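# Remove box lid and set it top-up on table

## Task

Get the lid off the box and set it down on the table lying flat, top side up, resting entirely on the table surface and clear of the box, then release it. The box must end up standing upright. The lid must never be loose in the air more than a few centimetres over the table, although small hops while it still sits on the box are acceptable. The final state must hold by itself; anything the robot is still supporting at the end does not count.

## Robot and tools

Robot: two arms, left_arm and right_arm, each a 7-joint arm ending in a parallel two-finger gripper. The names are labels only; they do not match the sides of any camera image.

Scene frame: one frame shared by both arms. Origin on the table top midway between the arms, +z up, +x pointing out across the table, and left_arm sits on the +y side. Results print each gripper's end_effector_position (metres) and end_effector_quat_wxyz in this frame; printed positions may be off somewhat, more so when an arm is stretched far.

Gripper axes: fingers point along the gripper's own +z, and they close and open along its x. The reported point lies between the pads; fingertips extend 17.5 mm past it. A pure rotation pivots about that point, which is offset 25 mm toward the gripper's -y from the last joint's axis.

The row (used by execute_actions and move): always 18 numbers, each in [-1, 1], even when only one arm should move. First 9 are for left_arm: dx, dy, dz, rx, ry, rz, then left_gripper position, force_limit, speed. Next 9 are the same for right_arm and right_gripper. dx..rz are an offset, not a pose: they give the target relative to that gripper's pose in the most recent result showing it (before any such result in the scene, and for second or later calls within a single reply, relative to where the arm is when the action begins). They are expressed in the gripper's own axes. Scale: 1.0 equals 0.6 m for dx, dy, dz and 180 degrees for rotation; rx, ry, rz form a single rotation vector. Zero offsets are not 'stay put': they send the arm back to the reference pose. To keep an arm still, send the offset back to where you want it in the first call of a reply and zeros afterwards.

Gripper numbers: position +1 = fully open (50 mm gap), about -0.65 = pads meet, -1 = close until blocked (use this to grip). force_limit maps -1/0/+1 to roughly 20/102/185 N per pad (actual grip up to about 17% more). speed maps -1/0/+1 to 20/85/150 mm/s of gap change. A 0 is a real command, so to leave a gripper alone repeat its previous three numbers. New force or speed only applies once position changes by at least 0.01; to soften a grip, open first.

Tools:
- execute_actions: {"actions": [...], "pictures": bool}. Empty list = just read the state. One action {"rows": [[18 numbers], ...], "steps": n} with up to 15 rows and up to 15 steps of 1/30 s (default 15); each row is held one step, the last row repeats, and every row is measured from the same reference pose, not chained. One wait {"steps": n} up to 300, counted from the previous result. Refused calls send nothing.
- move: {"target": [18 numbers], "speed": m/s}. Drives each gripper in a straight line to its offset target; both paths finish together, lasting 0.5 to 10 s (cut off at 10 s). speed 0.002 to 0.5, default 0.25; rotation limited to twice that in rad/s. Finger numbers are sent at the start. Paths ignore obstacles and the other arm, and grippers can lag or overshoot, especially near full reach. Result adds a 'move:' line: done, off_target, moving, held or fault, plus limits (paced = pose clipped; held = some steps blocked, after which the arm may surge), and each gripper's distance from its target.
- wait: {"seconds": 0 to 10}, robot gets nothing new.
- zoom_image: {"camera": cam_high | cam_low | cam_left_wrist | cam_right_wrist, "region": [x0, y0, x1, y1]} in pixels, at most 504x504, origin top-left. All images are 896x504.
- finished_scene: {"scene": current scene number}. Do it only once the lid rests on its own.

Motion behaviour: each step the commanded pose is clipped to 70 mm and 16 degrees from the measured pose; inverse kinematics favours position over orientation; elbows never fully straighten. After an action ends an arm continues only to its last clipped pose, so large moves may need follow-up; check the 'Hand target' line.

Reading results: object_status 0 = fingers moving, 1 = blocked while opening, 2 = blocked while closing (a real grip), 3 = reached command or pads met (usually nothing held). Confirm 2 after gripping. Opening width in mm is about (250 - position_measured) x 0.202. Lost grips re-close automatically, except after gripping at force_limit -1 where status stays 2 regardless. HELD marks steps where part of your command was not sent; 'pose unreachable' names an arm whose command was altered by the clearance check. Joint torques have per-arm offsets and noise. MOTOR HOT appears from 60 °C; at 75 °C the arm sinks (OVER-TEMPERATURE FAULT). If a joint hits its load limit (48.6 N m for the first four, 30.6 N m for the wrist joints, held weight included) the arm halts 10 s and drops the remainder of the call.

Avoid: releasing or dropping the lid higher than a few centimetres above the table, tipping the box, pushing anything off the table, letting the arms collide or press each other, and fast or deep pushes into contact. Objects may occasionally be nudged by outside disturbances, so verify the final layout with the cameras.

Each tool is called after "Emit:" as name(argument=value, ...), one argument or row to a line, values as JSON.

## Session

Emit:
execute_actions(
  actions=[],
)

Scene clock: 0.00 s of 4100.00 s.
left_arm: end_effector_position=(+0.6402, +0.2709, +0.3197) position_measured=3 object_status=3 end_effector_quat_wxyz=(-0.268, +0.938, -0.127, +0.180) | right_arm: end_effector_position=(+0.3896, -0.3251, +0.1794) position_measured=3 object_status=3 end_effector_quat_wxyz=(-0.002, +0.644, +0.765, -0.001)
Joint positions: left_arm=[ 0.661  0.677  0.156  1.047 -0.764  1.403  0.479] | right_arm=[-0.056  0.435 -0.001  1.656 -0.001  1.055  1.516]
Joint velocities: left_arm=[ 0.     0.002  0.    -0.    -0.    -0.001  0.   ] | right_arm=[-0.     0.001  0.001  0.001  0.    -0.     0.   ]
Joint torques (N m, as the joint torque sensors report them, + toward a larger angle): no reading
Hand target (left_arm): +0.640, +0.271, +0.320; -0.268, +0.938, -0.127, +0.180
Hand target (right_arm): +0.390, -0.325, +0.179; -0.002, +0.644, +0.765, -0.001

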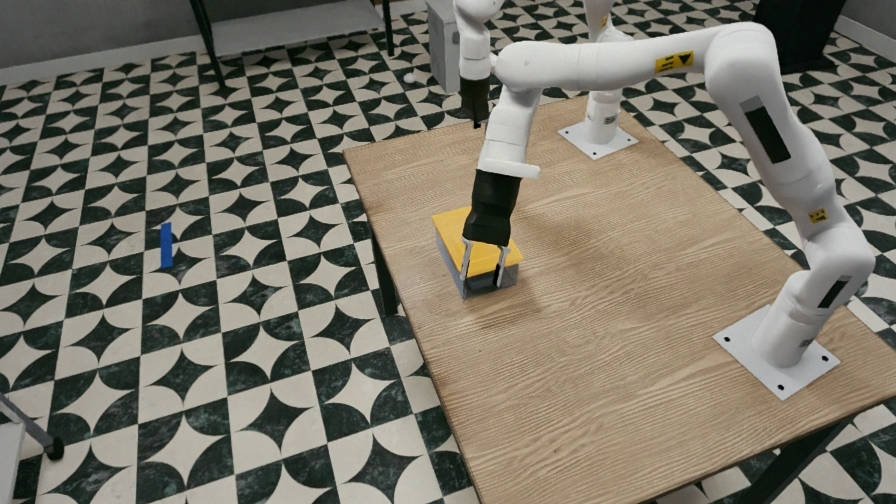

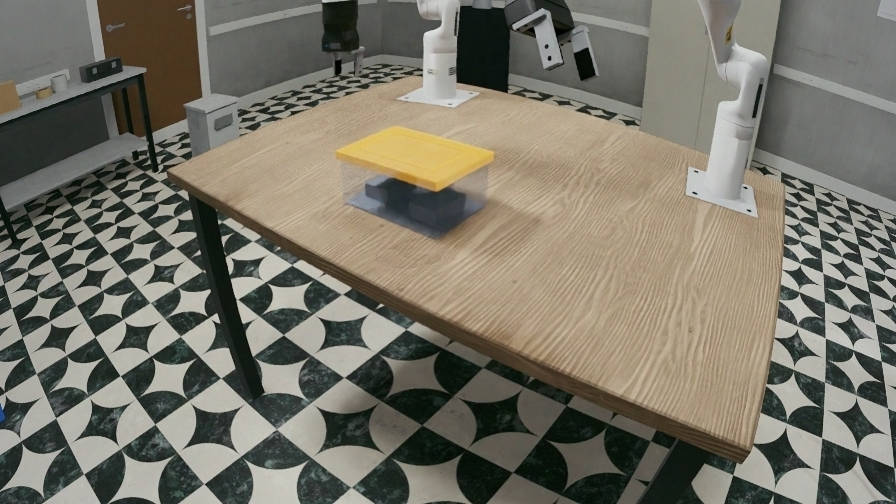

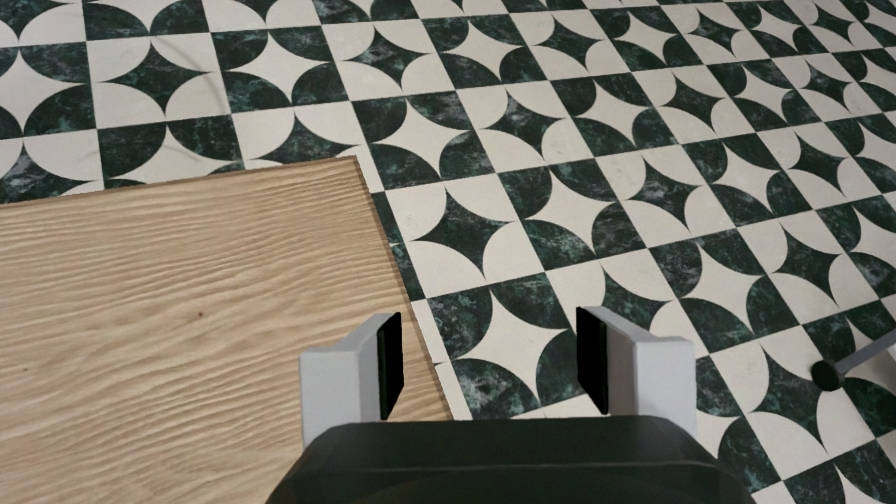

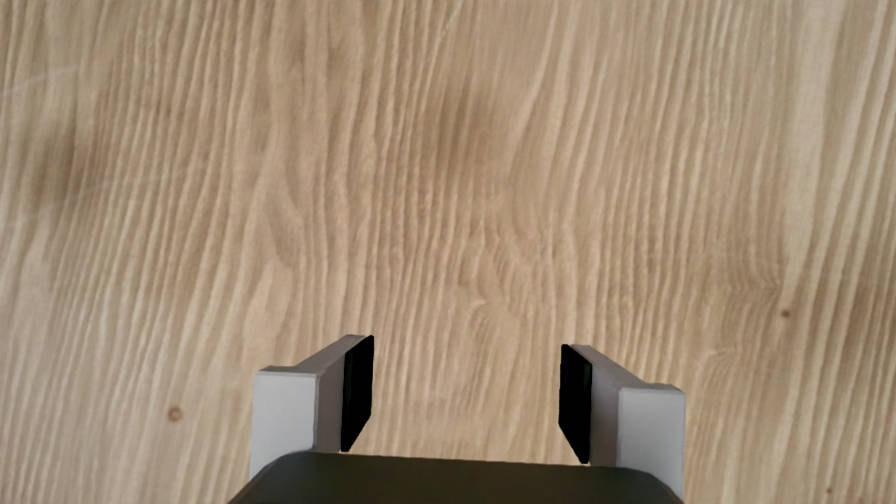

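Emit:
zoom_image(
  camera="cam_low",
  region=[310, 100, 530, 260],
)

Emit:
zoom_image(
  camera="cam_high",
  region=[400, 180, 560, 320],
)

Region (310, 100, 530, 260) of cam_low's 896x504 image, scaled by 2.291, with more detail than that image has; it fills the top 367 rows of this view, and the rest is white.

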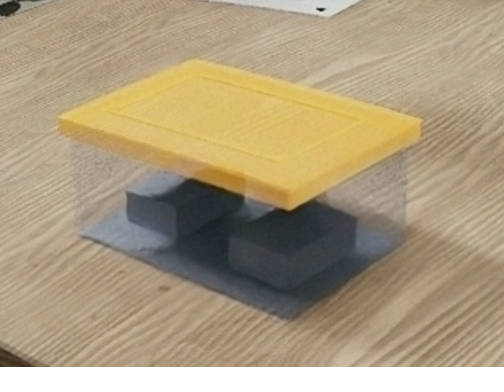

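Region (400, 180, 560, 320) of cam_high's 896x504 image, scaled by 3.150, with more detail than that image has; it fills the top 441 rows of this view, and the rest is white.

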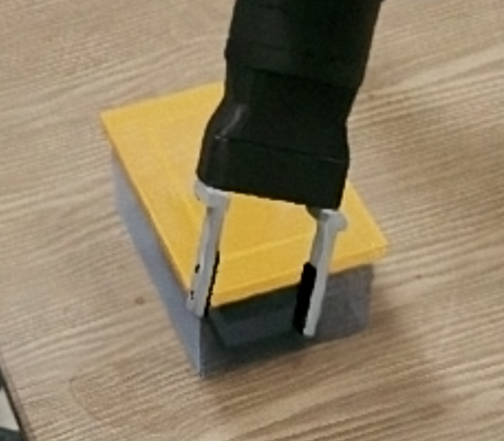

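Emit:
move(
  target=[0.029,0.365,-0.306,-0.174,-0.117,-0.083,1,0,0,0,0,0,0,0,0,1,0,0],
)

Scene clock: 5.70 s of 4100.00 s.
left_arm: end_effector_position=(+0.5497, +0.0011, +0.3494) position_measured=3 object_status=3 end_effector_quat_wxyz=(+0.063, +0.995, -0.005, +0.076) | right_arm: end_effector_position=(+0.3896, -0.3251, +0.1794) position_measured=3 object_status=3 end_effector_quat_wxyz=(-0.002, +0.644, +0.765, -0.001)
Joint positions: left_arm=[ 0.841  1.     0.406  0.038 -0.398  1.91   0.69 ] | right_arm=[-0.056  0.435 -0.001  1.656 -0.001  1.055  1.516]
Joint velocities: left_arm=[-0.002 -0.001  0.005 -0.    -0.004  0.001 -0.   ] | right_arm=[-0.     0.     0.     0.    -0.    -0.    -0.001]
Joint torques (N m, as the joint torque sensors report them, + toward a larger angle): left_arm=[  0.13 -25.77   0.75  -8.19   0.15  -0.97  -0.38] | right_arm=[ -0.58 -17.35   0.28  -9.24  -0.09   0.57  -0.01]
Hand target (left_arm): +0.550, +0.001, +0.349; +0.063, +0.995, -0.005, +0.076
Hand target (right_arm): +0.390, -0.325, +0.179; -0.002, +0.644, +0.765, -0.001
Off the commanded pose (left_arm): 0.001 m, 11 deg.
Off the commanded pose (right_arm): 0.000 m, 0 deg.
elbow stopped short (left arm): the move would have taken joint 4 (elbow) straighter than the controller allows; a more bent joint 4 avoids this.
After step 90, 0.90 s passed at rest.
move: off_target (left_arm)

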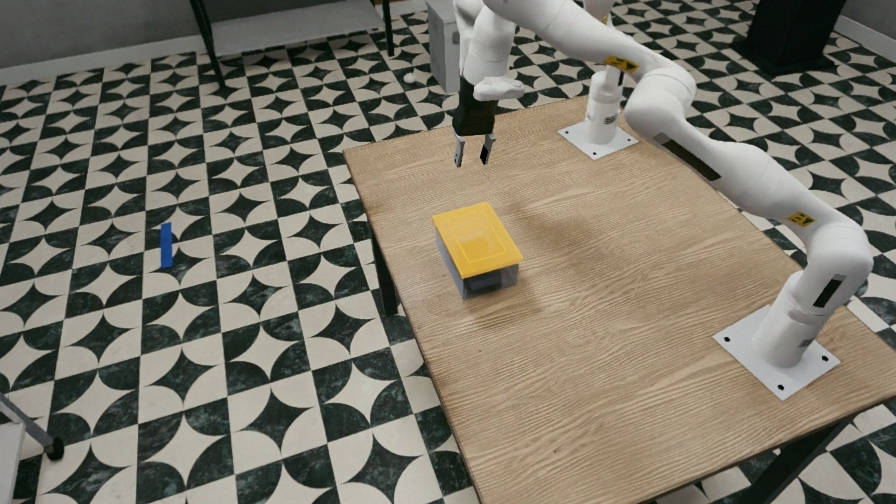

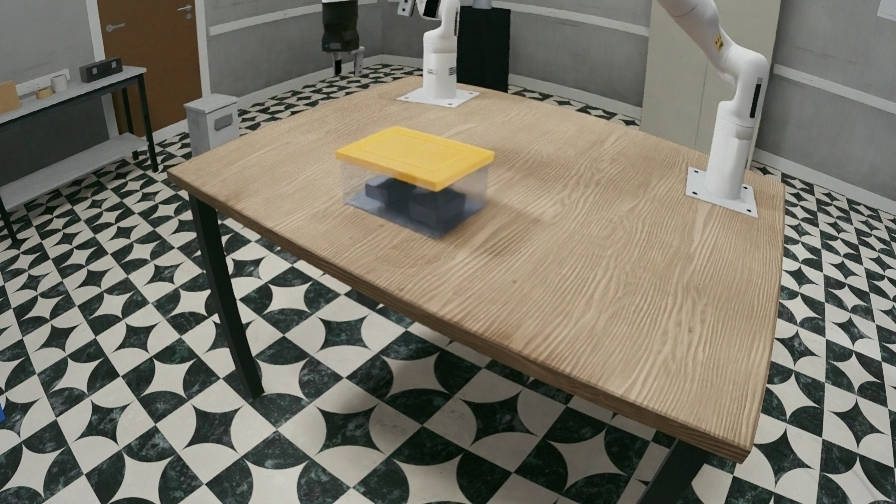

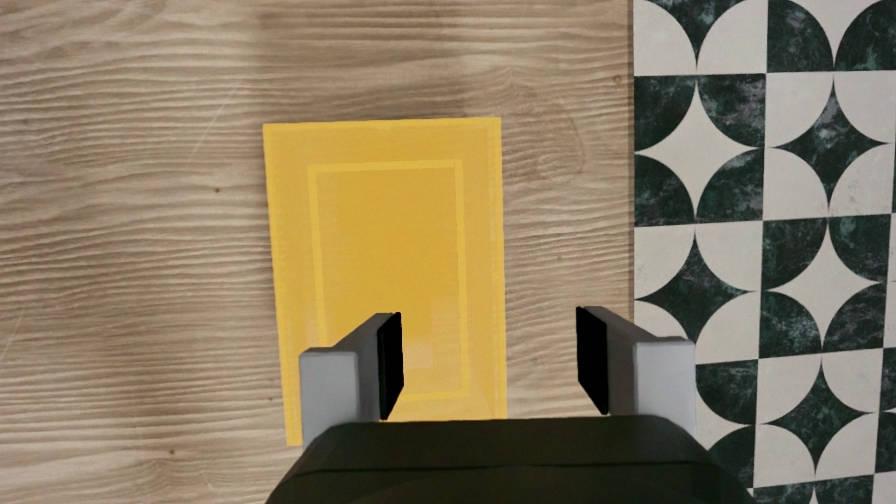

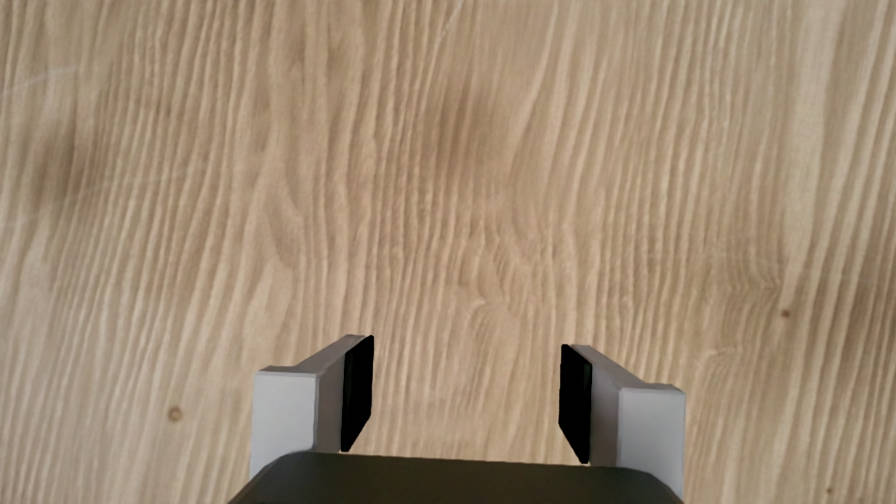

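Emit:
move(
  target=[-0.055,-0.361,0.2,-0.375,0.322,0.365,1,0,0,-0.1,-0.17,-0.12,0,0,0,1,0,0],
  speed=0.3,
)

Scene clock: 15.77 s of 4100.00 s.
left_arm: end_effector_position=(+0.5386, +0.1996, +0.1986) position_measured=3 object_status=3 end_effector_quat_wxyz=(+0.500, +0.499, -0.502, +0.499) | right_arm: end_effector_position=(+0.2995, -0.4014, +0.2518) position_measured=3 object_status=3 end_effector_quat_wxyz=(-0.002, +0.644, +0.765, -0.001)
Joint positions: left_arm=[-0.76   1.897  1.649  1.709 -0.427  0.822 -1.411] | right_arm=[ 0.067  0.148  0.038  1.81  -0.006  1.189  1.678]
Joint velocities: left_arm=[ 0.005  0.01  -0.004 -0.002  0.006  0.001 -0.004] | right_arm=[ 0.001 -0.001 -0.     0.     0.    -0.    -0.   ]
Joint torques (N m, as the joint torque sensors report them, + toward a larger angle): left_arm=[ -0.34 -16.31  10.76   3.47   2.22  -0.84  -0.36] | right_arm=[  0.74 -11.81   0.01  -8.74  -0.22   0.44  -0.34]
Hand target (left_arm): +0.538, +0.199, +0.199; +0.500, +0.499, -0.502, +0.499
Hand target (right_arm): +0.299, -0.401, +0.252; -0.002, +0.644, +0.765, -0.001
Off the commanded pose (left_arm): 0.002 m, 0 deg.
Off the commanded pose (right_arm): 0.000 m, 0 deg.
After step 90, 3.37 s passed at rest.
move: done; limits=paced

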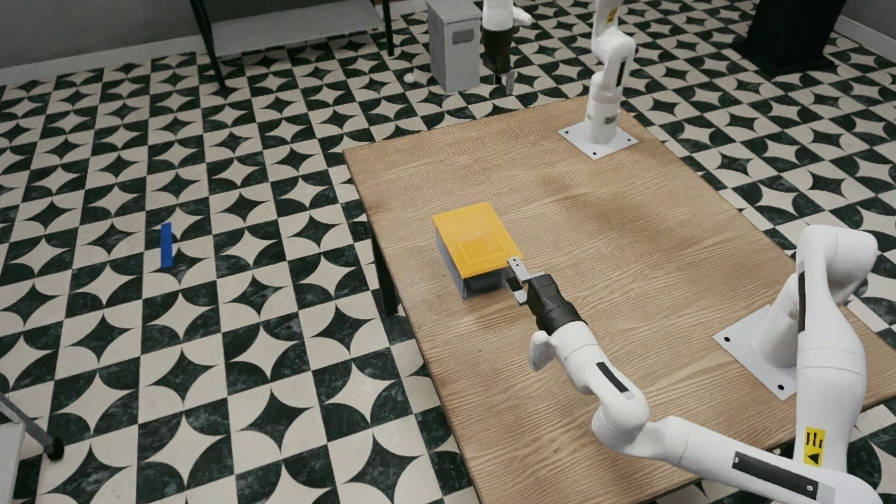

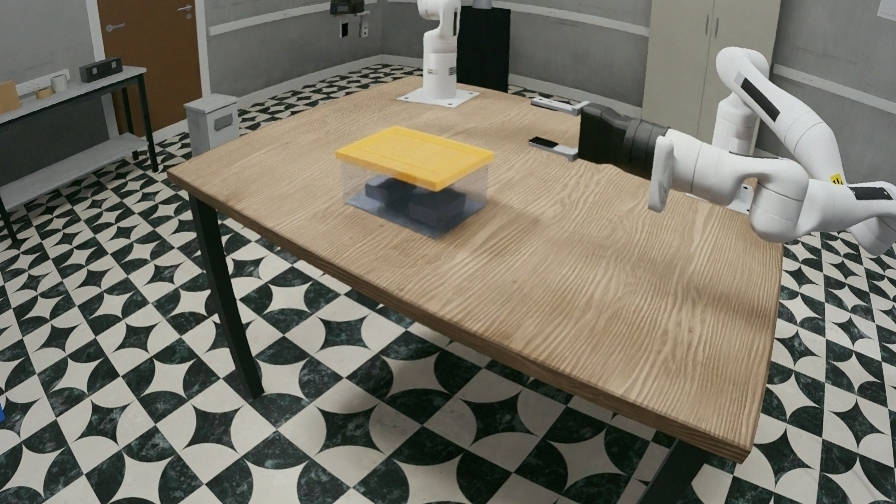

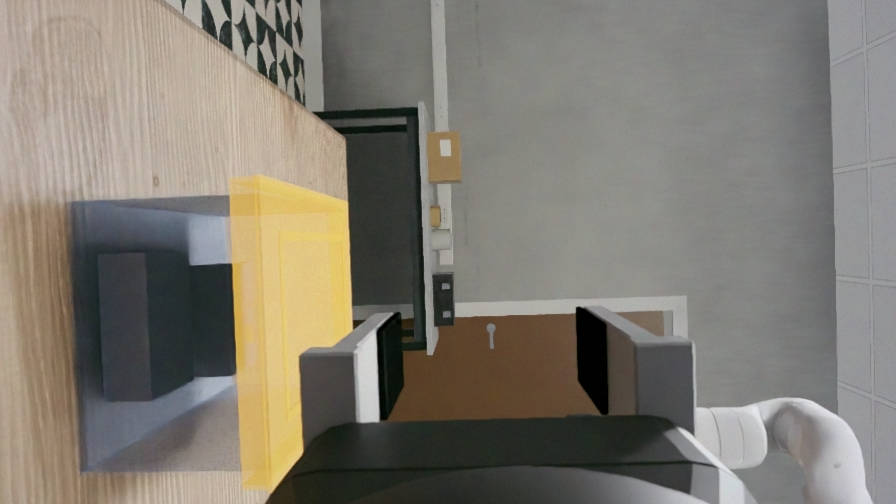

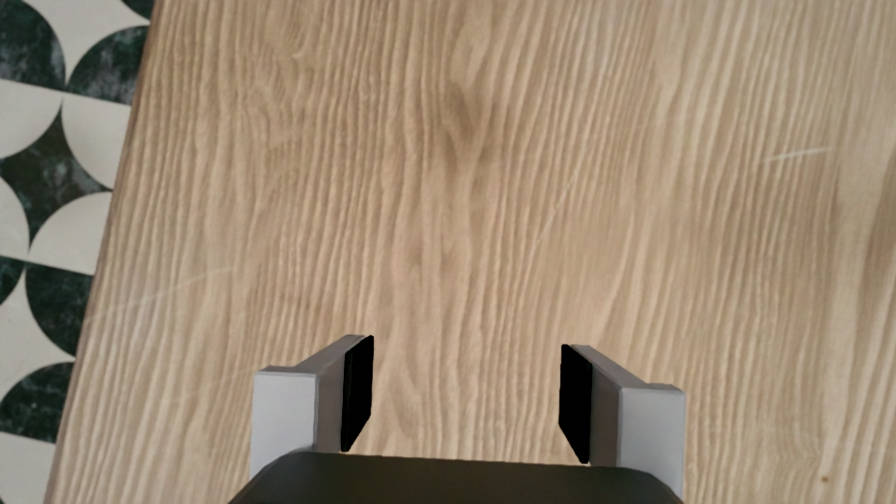

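Emit:
move(
  target=[-0.188,0,0.11,0,0,0,0.4,0,0,0,0,0,0,0,0,1,0,0],
  speed=0.15,
)

Scene clock: 17.87 s of 4100.00 s.
left_arm: end_effector_position=(+0.5391, +0.1341, +0.0865) position_measured=92 object_status=3 end_effector_quat_wxyz=(+0.499, +0.498, -0.502, +0.500) | right_arm: end_effector_position=(+0.2995, -0.4014, +0.2518) position_measured=3 object_status=3 end_effector_quat_wxyz=(-0.002, +0.644, +0.765, -0.001)
Joint positions: left_arm=[-0.655  2.095  1.547  1.62  -0.531  0.762 -1.567] | right_arm=[ 0.067  0.148  0.038  1.81  -0.006  1.189  1.678]
Joint velocities: left_arm=[ 0.004  0.006 -0.001 -0.001  0.003 -0.    -0.002] | right_arm=[ 0.  0. -0.  0.  0.  0. -0.]
Joint torques (N m, as the joint torque sensors report them, + toward a larger angle): left_arm=[ -0.72 -15.03  10.26   6.34   2.25  -0.22  -0.61] | right_arm=[  0.07 -11.75   0.1   -9.57  -0.3    0.4   -0.13]
Hand target (left_arm): +0.539, +0.134, +0.086; +0.500, +0.498, -0.502, +0.500
Hand target (right_arm): +0.299, -0.401, +0.252; -0.002, +0.644, +0.765, -0.001
Off the commanded pose (left_arm): 0.001 m, 0 deg.
Off the commanded pose (right_arm): 0.000 m, 0 deg.
move: done

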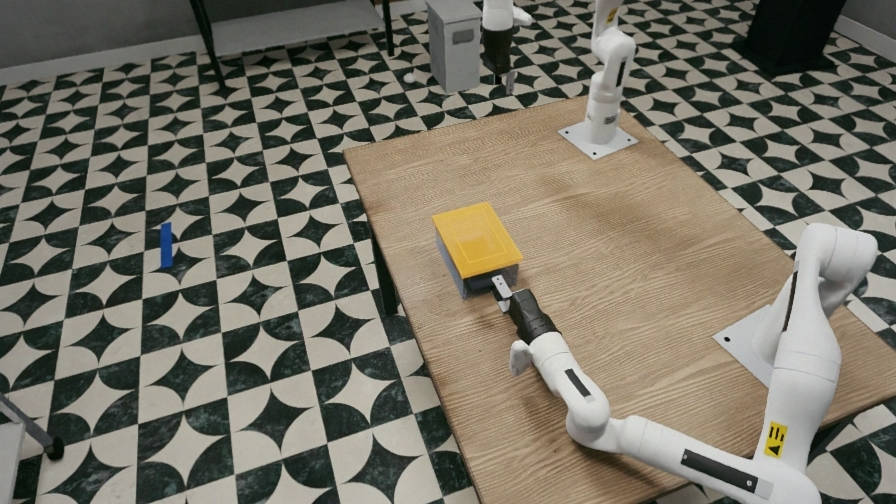

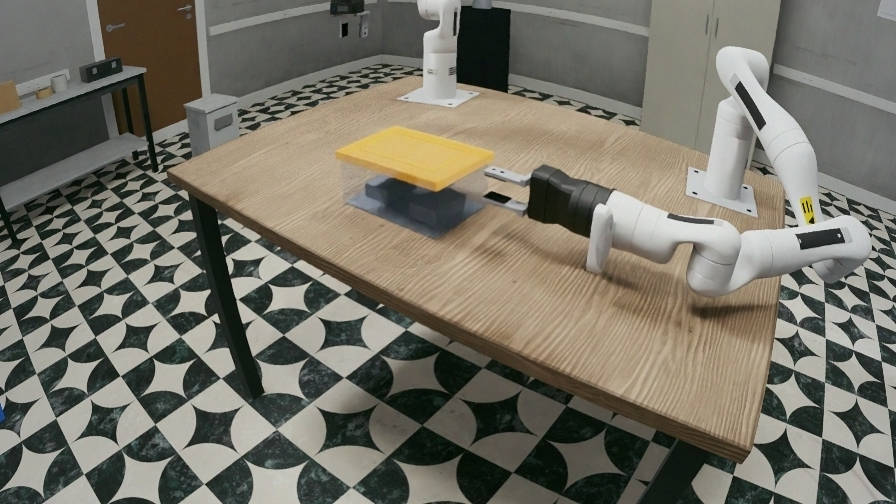

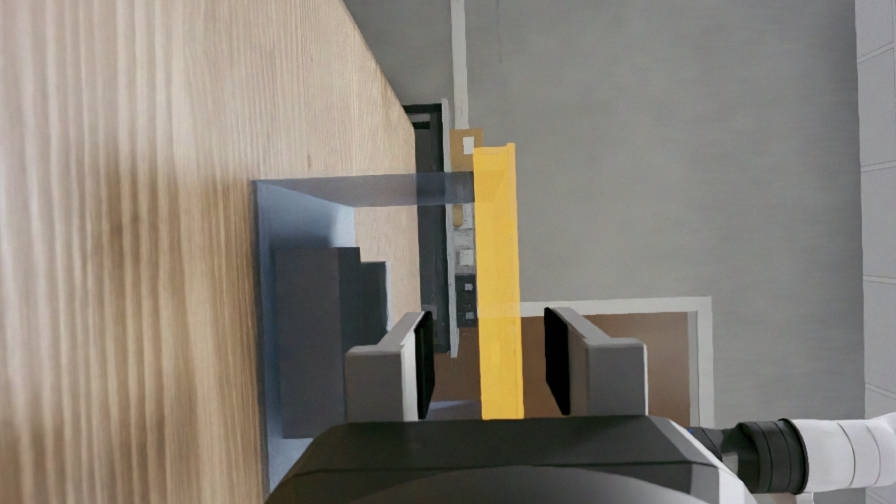

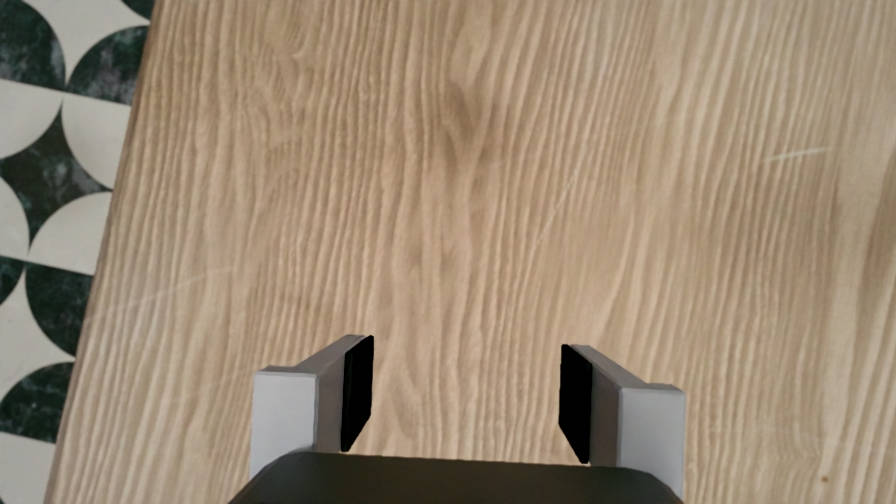

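Emit:
move(
  target=[0.005,0,0.04,0,0,0,0.4,0,0,0,0,0,0,0,0,1,0,0],
  speed=0.05,
)

Emit:
zoom_image(
  camera="cam_high",
  region=[420, 200, 580, 340],
)

Scene clock: 20.47 s of 4100.00 s.
left_arm: end_effector_position=(+0.5392, +0.1102, +0.0896) position_measured=92 object_status=3 end_effector_quat_wxyz=(+0.499, +0.498, -0.502, +0.500) | right_arm: end_effector_position=(+0.2995, -0.4014, +0.2518) position_measured=3 object_status=3 end_effector_quat_wxyz=(-0.002, +0.644, +0.765, -0.001)
Joint positions: left_arm=[-0.607  2.092  1.55   1.628 -0.537  0.708 -1.556] | right_arm=[ 0.067  0.148  0.038  1.81  -0.006  1.189  1.678]
Joint velocities: left_arm=[ 0.005  0.    -0.    -0.    -0.001  0.001  0.002] | right_arm=[ 0.001  0.     0.002  0.    -0.     0.    -0.001]
Joint torques (N m, as the joint torque sensors report them, + toward a larger angle): left_arm=[ -0.49 -15.04  10.45   6.33   2.13  -0.22  -0.47] | right_arm=[  0.37 -12.13   0.07  -9.2   -0.21   0.19  -0.01]
Hand target (left_arm): +0.539, +0.110, +0.090; +0.499, +0.498, -0.502, +0.500
Hand target (right_arm): +0.299, -0.401, +0.252; -0.002, +0.644, +0.765, -0.001
Off the commanded pose (left_arm): 0.000 m, 0 deg.
Off the commanded pose (right_arm): 0.000 m, 0 deg.
move: done

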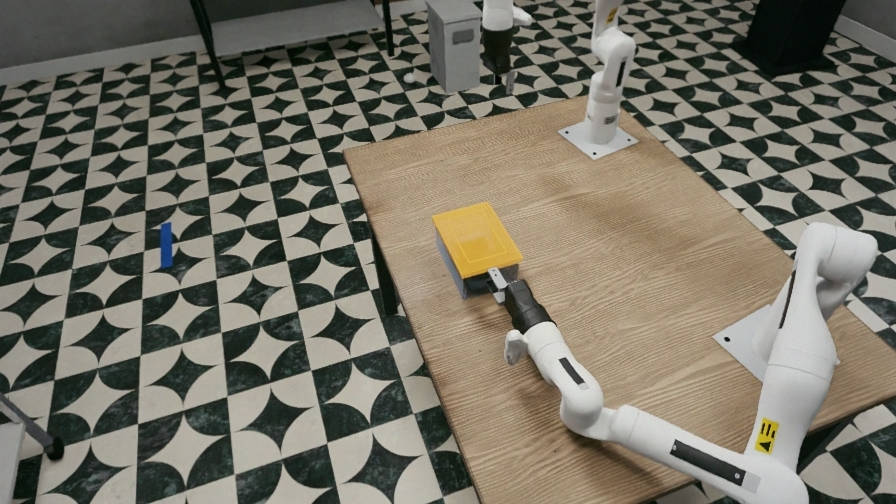

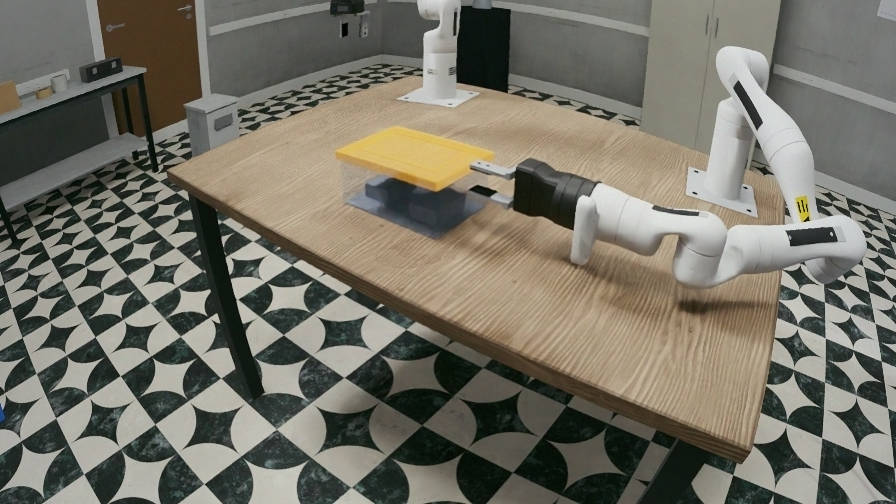

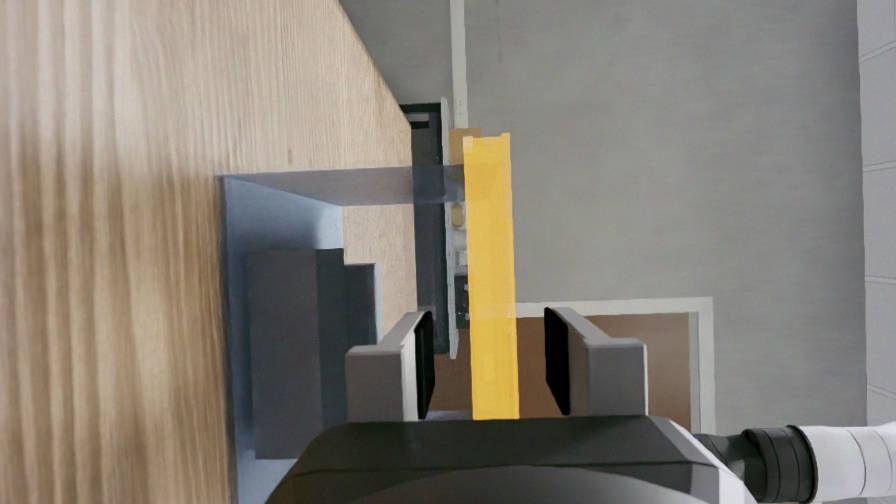

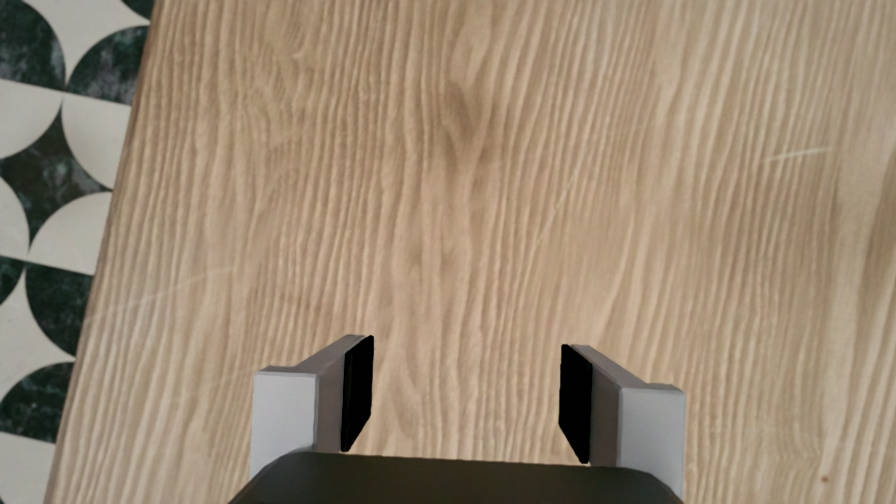

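Region (420, 200, 580, 340) of cam_high's 896x504 image, scaled by 3.150, with more detail than that image has; it fills the top 441 rows of this view, and the rest is white.

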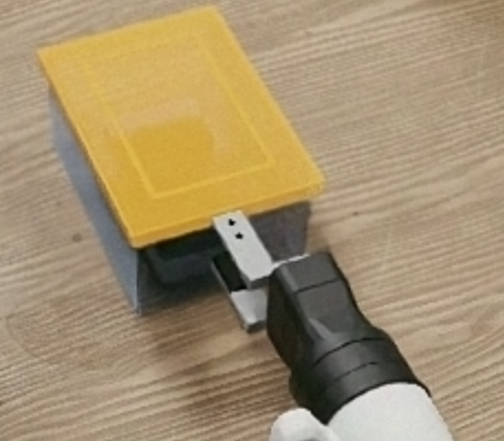

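Emit:
move(
  target=[0,0,0.028,0,0,0,0.4,0,0,0,0,0,0,0,0,1,0,0],
  speed=0.03,
)

Emit:
zoom_image(
  camera="cam_low",
  region=[400, 120, 560, 250],
)

Scene clock: 22.03 s of 4100.00 s.
left_arm: end_effector_position=(+0.5392, +0.0936, +0.0897) position_measured=92 object_status=3 end_effector_quat_wxyz=(+0.499, +0.498, -0.502, +0.500) | right_arm: end_effector_position=(+0.2995, -0.4014, +0.2518) position_measured=3 object_status=3 end_effector_quat_wxyz=(-0.002, +0.644, +0.765, -0.001)
Joint positions: left_arm=[-0.573  2.094  1.552  1.628 -0.542  0.674 -1.553] | right_arm=[ 0.067  0.148  0.038  1.81  -0.006  1.189  1.678]
Joint velocities: left_arm=[ 0.004 -0.     0.    -0.    -0.001 -0.001 -0.   ] | right_arm=[ 0.     0.     0.001 -0.     0.    -0.     0.   ]
Joint torques (N m, as the joint torque sensors report them, + toward a larger angle): left_arm=[ -0.49 -15.03  10.57   6.12   2.03  -0.23  -0.51] | right_arm=[ -0.17 -12.34   0.35  -9.41  -0.24   0.14  -0.32]
Hand target (left_arm): +0.539, +0.093, +0.090; +0.499, +0.498, -0.502, +0.500
Hand target (right_arm): +0.299, -0.401, +0.252; -0.002, +0.644, +0.765, -0.001
Off the commanded pose (left_arm): 0.000 m, 0 deg.
Off the commanded pose (right_arm): 0.000 m, 0 deg.
move: done

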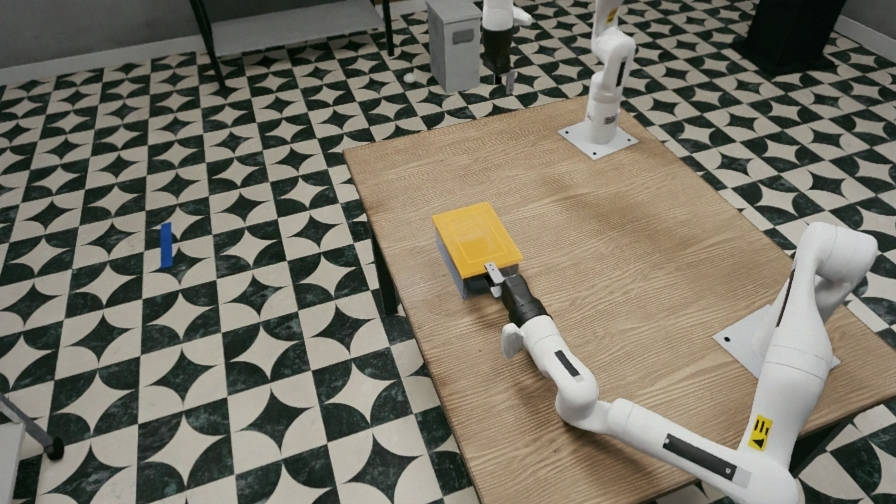

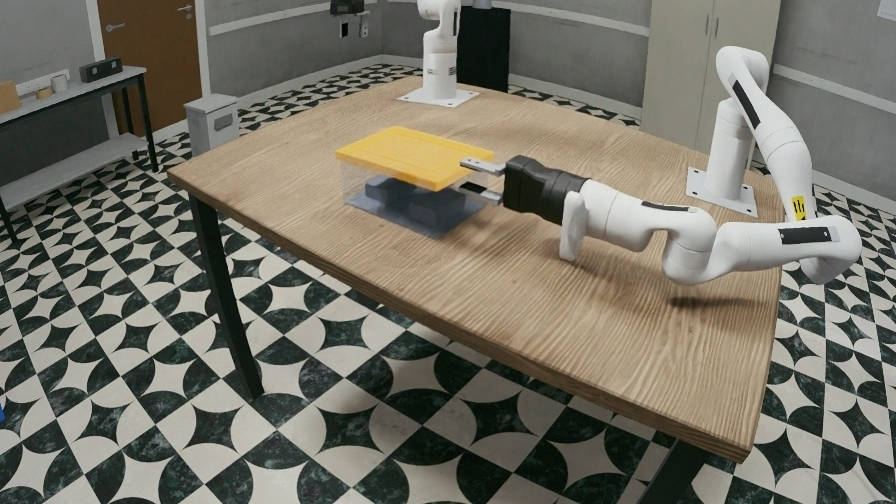

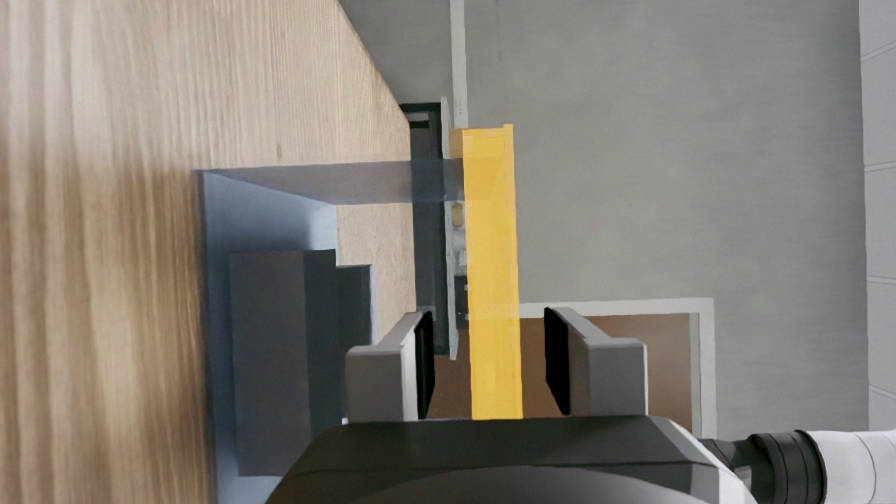

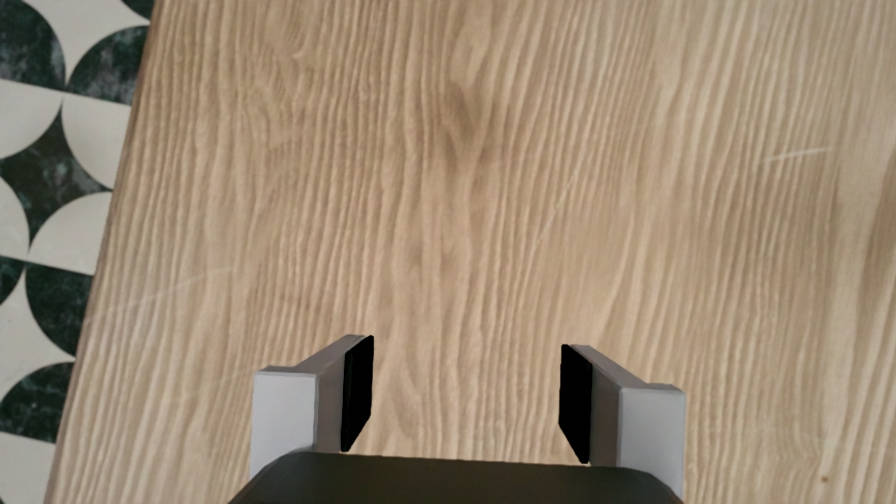

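Region (400, 120, 560, 250) of cam_low's 896x504 image, scaled by 3.150, with more detail than that image has; it fills the top 410 rows of this view, and the rest is white.

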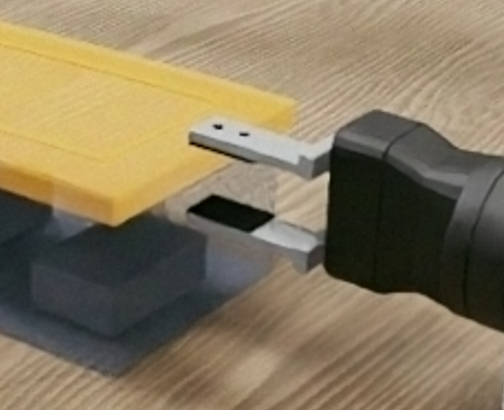

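Emit:
move(
  target=[0.003,0,0.023,0,0,0,0.4,0,0,0,0,0,0,0,0,1,0,0],
  speed=0.02,
)

Emit:
zoom_image(
  camera="cam_low",
  region=[400, 120, 560, 250],
)

Scene clock: 23.67 s of 4100.00 s.
left_arm: end_effector_position=(+0.5405, +0.0811, +0.0919) position_measured=92 object_status=3 end_effector_quat_wxyz=(+0.499, +0.499, -0.502, +0.501) | right_arm: end_effector_position=(+0.2995, -0.4014, +0.2518) position_measured=3 object_status=3 end_effector_quat_wxyz=(-0.002, +0.644, +0.765, -0.001)
Joint positions: left_arm=[-0.545  2.091  1.556  1.629 -0.544  0.645 -1.547] | right_arm=[ 0.067  0.148  0.038  1.81  -0.006  1.189  1.678]
Joint velocities: left_arm=[ 0.001 -0.001  0.001 -0.     0.     0.     0.   ] | right_arm=[ 0.     0.    -0.001 -0.    -0.     0.     0.   ]
Joint torques (N m, as the joint torque sensors report them, + toward a larger angle): left_arm=[  1.35 -14.77  10.74   6.83   2.11  -0.41  -0.49] | right_arm=[  0.68 -12.12  -0.11  -9.16  -0.4    0.48   0.04]
Hand target (left_arm): +0.539, +0.080, +0.092; +0.499, +0.498, -0.502, +0.500
Hand target (right_arm): +0.299, -0.401, +0.252; -0.002, +0.644, +0.765, -0.001
Off the commanded pose (left_arm): 0.002 m, 0 deg.
Off the commanded pose (right_arm): 0.000 m, 0 deg.
move: done

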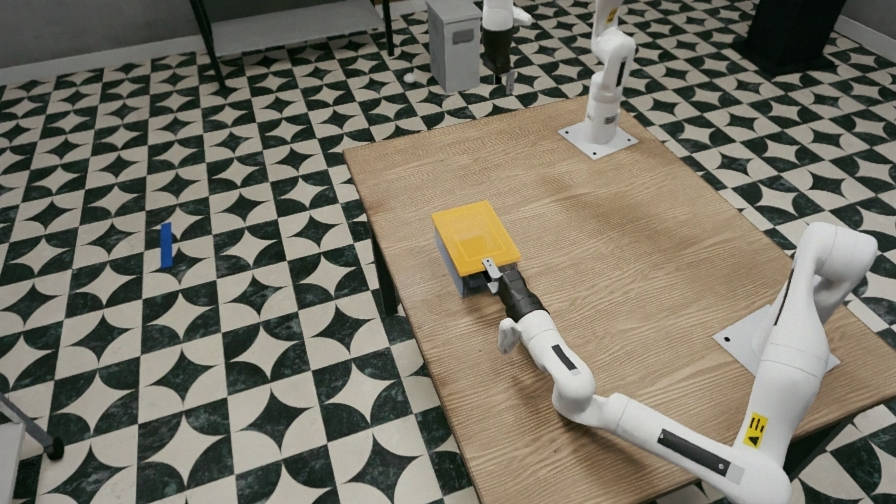

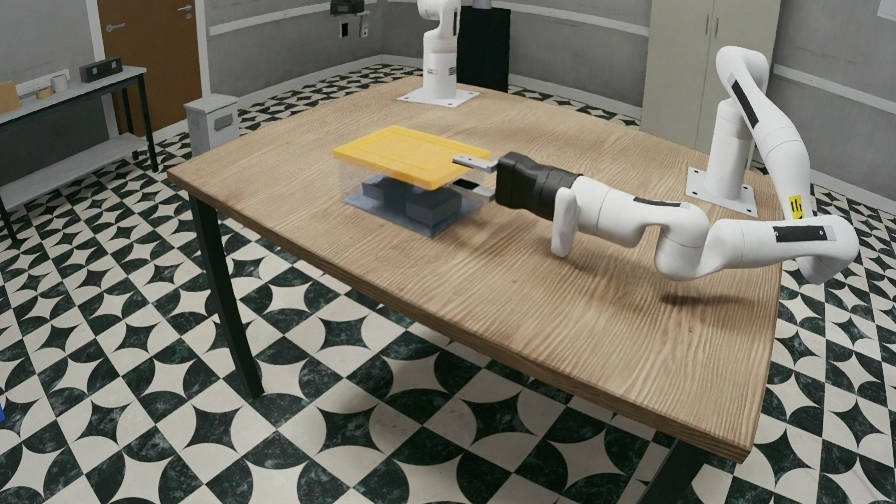

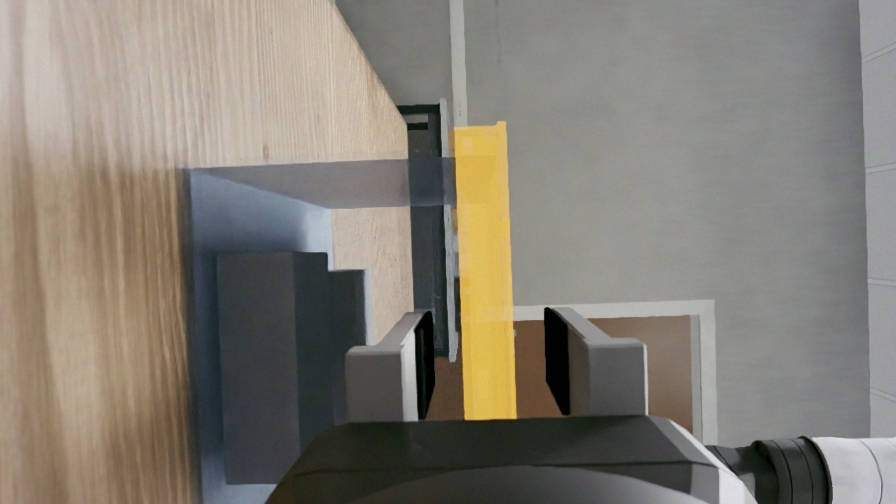

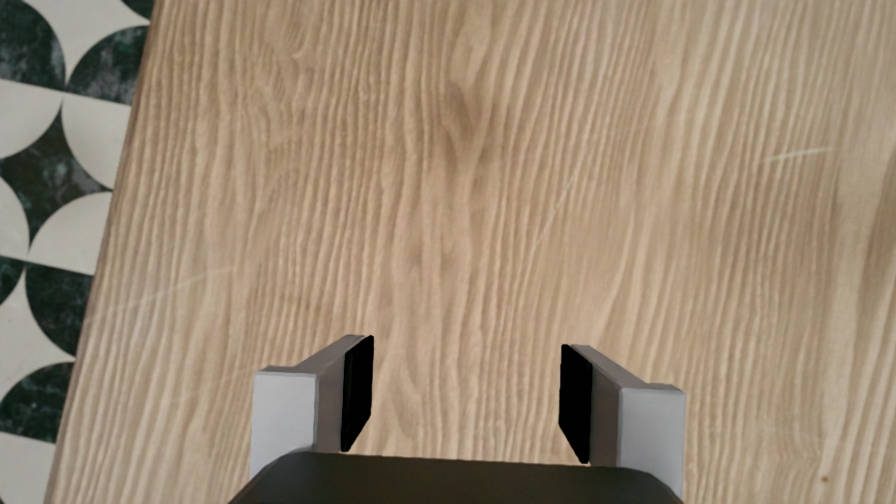

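Region (400, 120, 560, 250) of cam_low's 896x504 image, scaled by 3.150, with more detail than that image has; it fills the top 410 rows of this view, and the rest is white.

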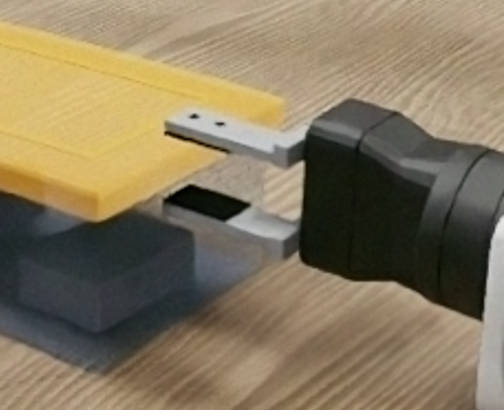

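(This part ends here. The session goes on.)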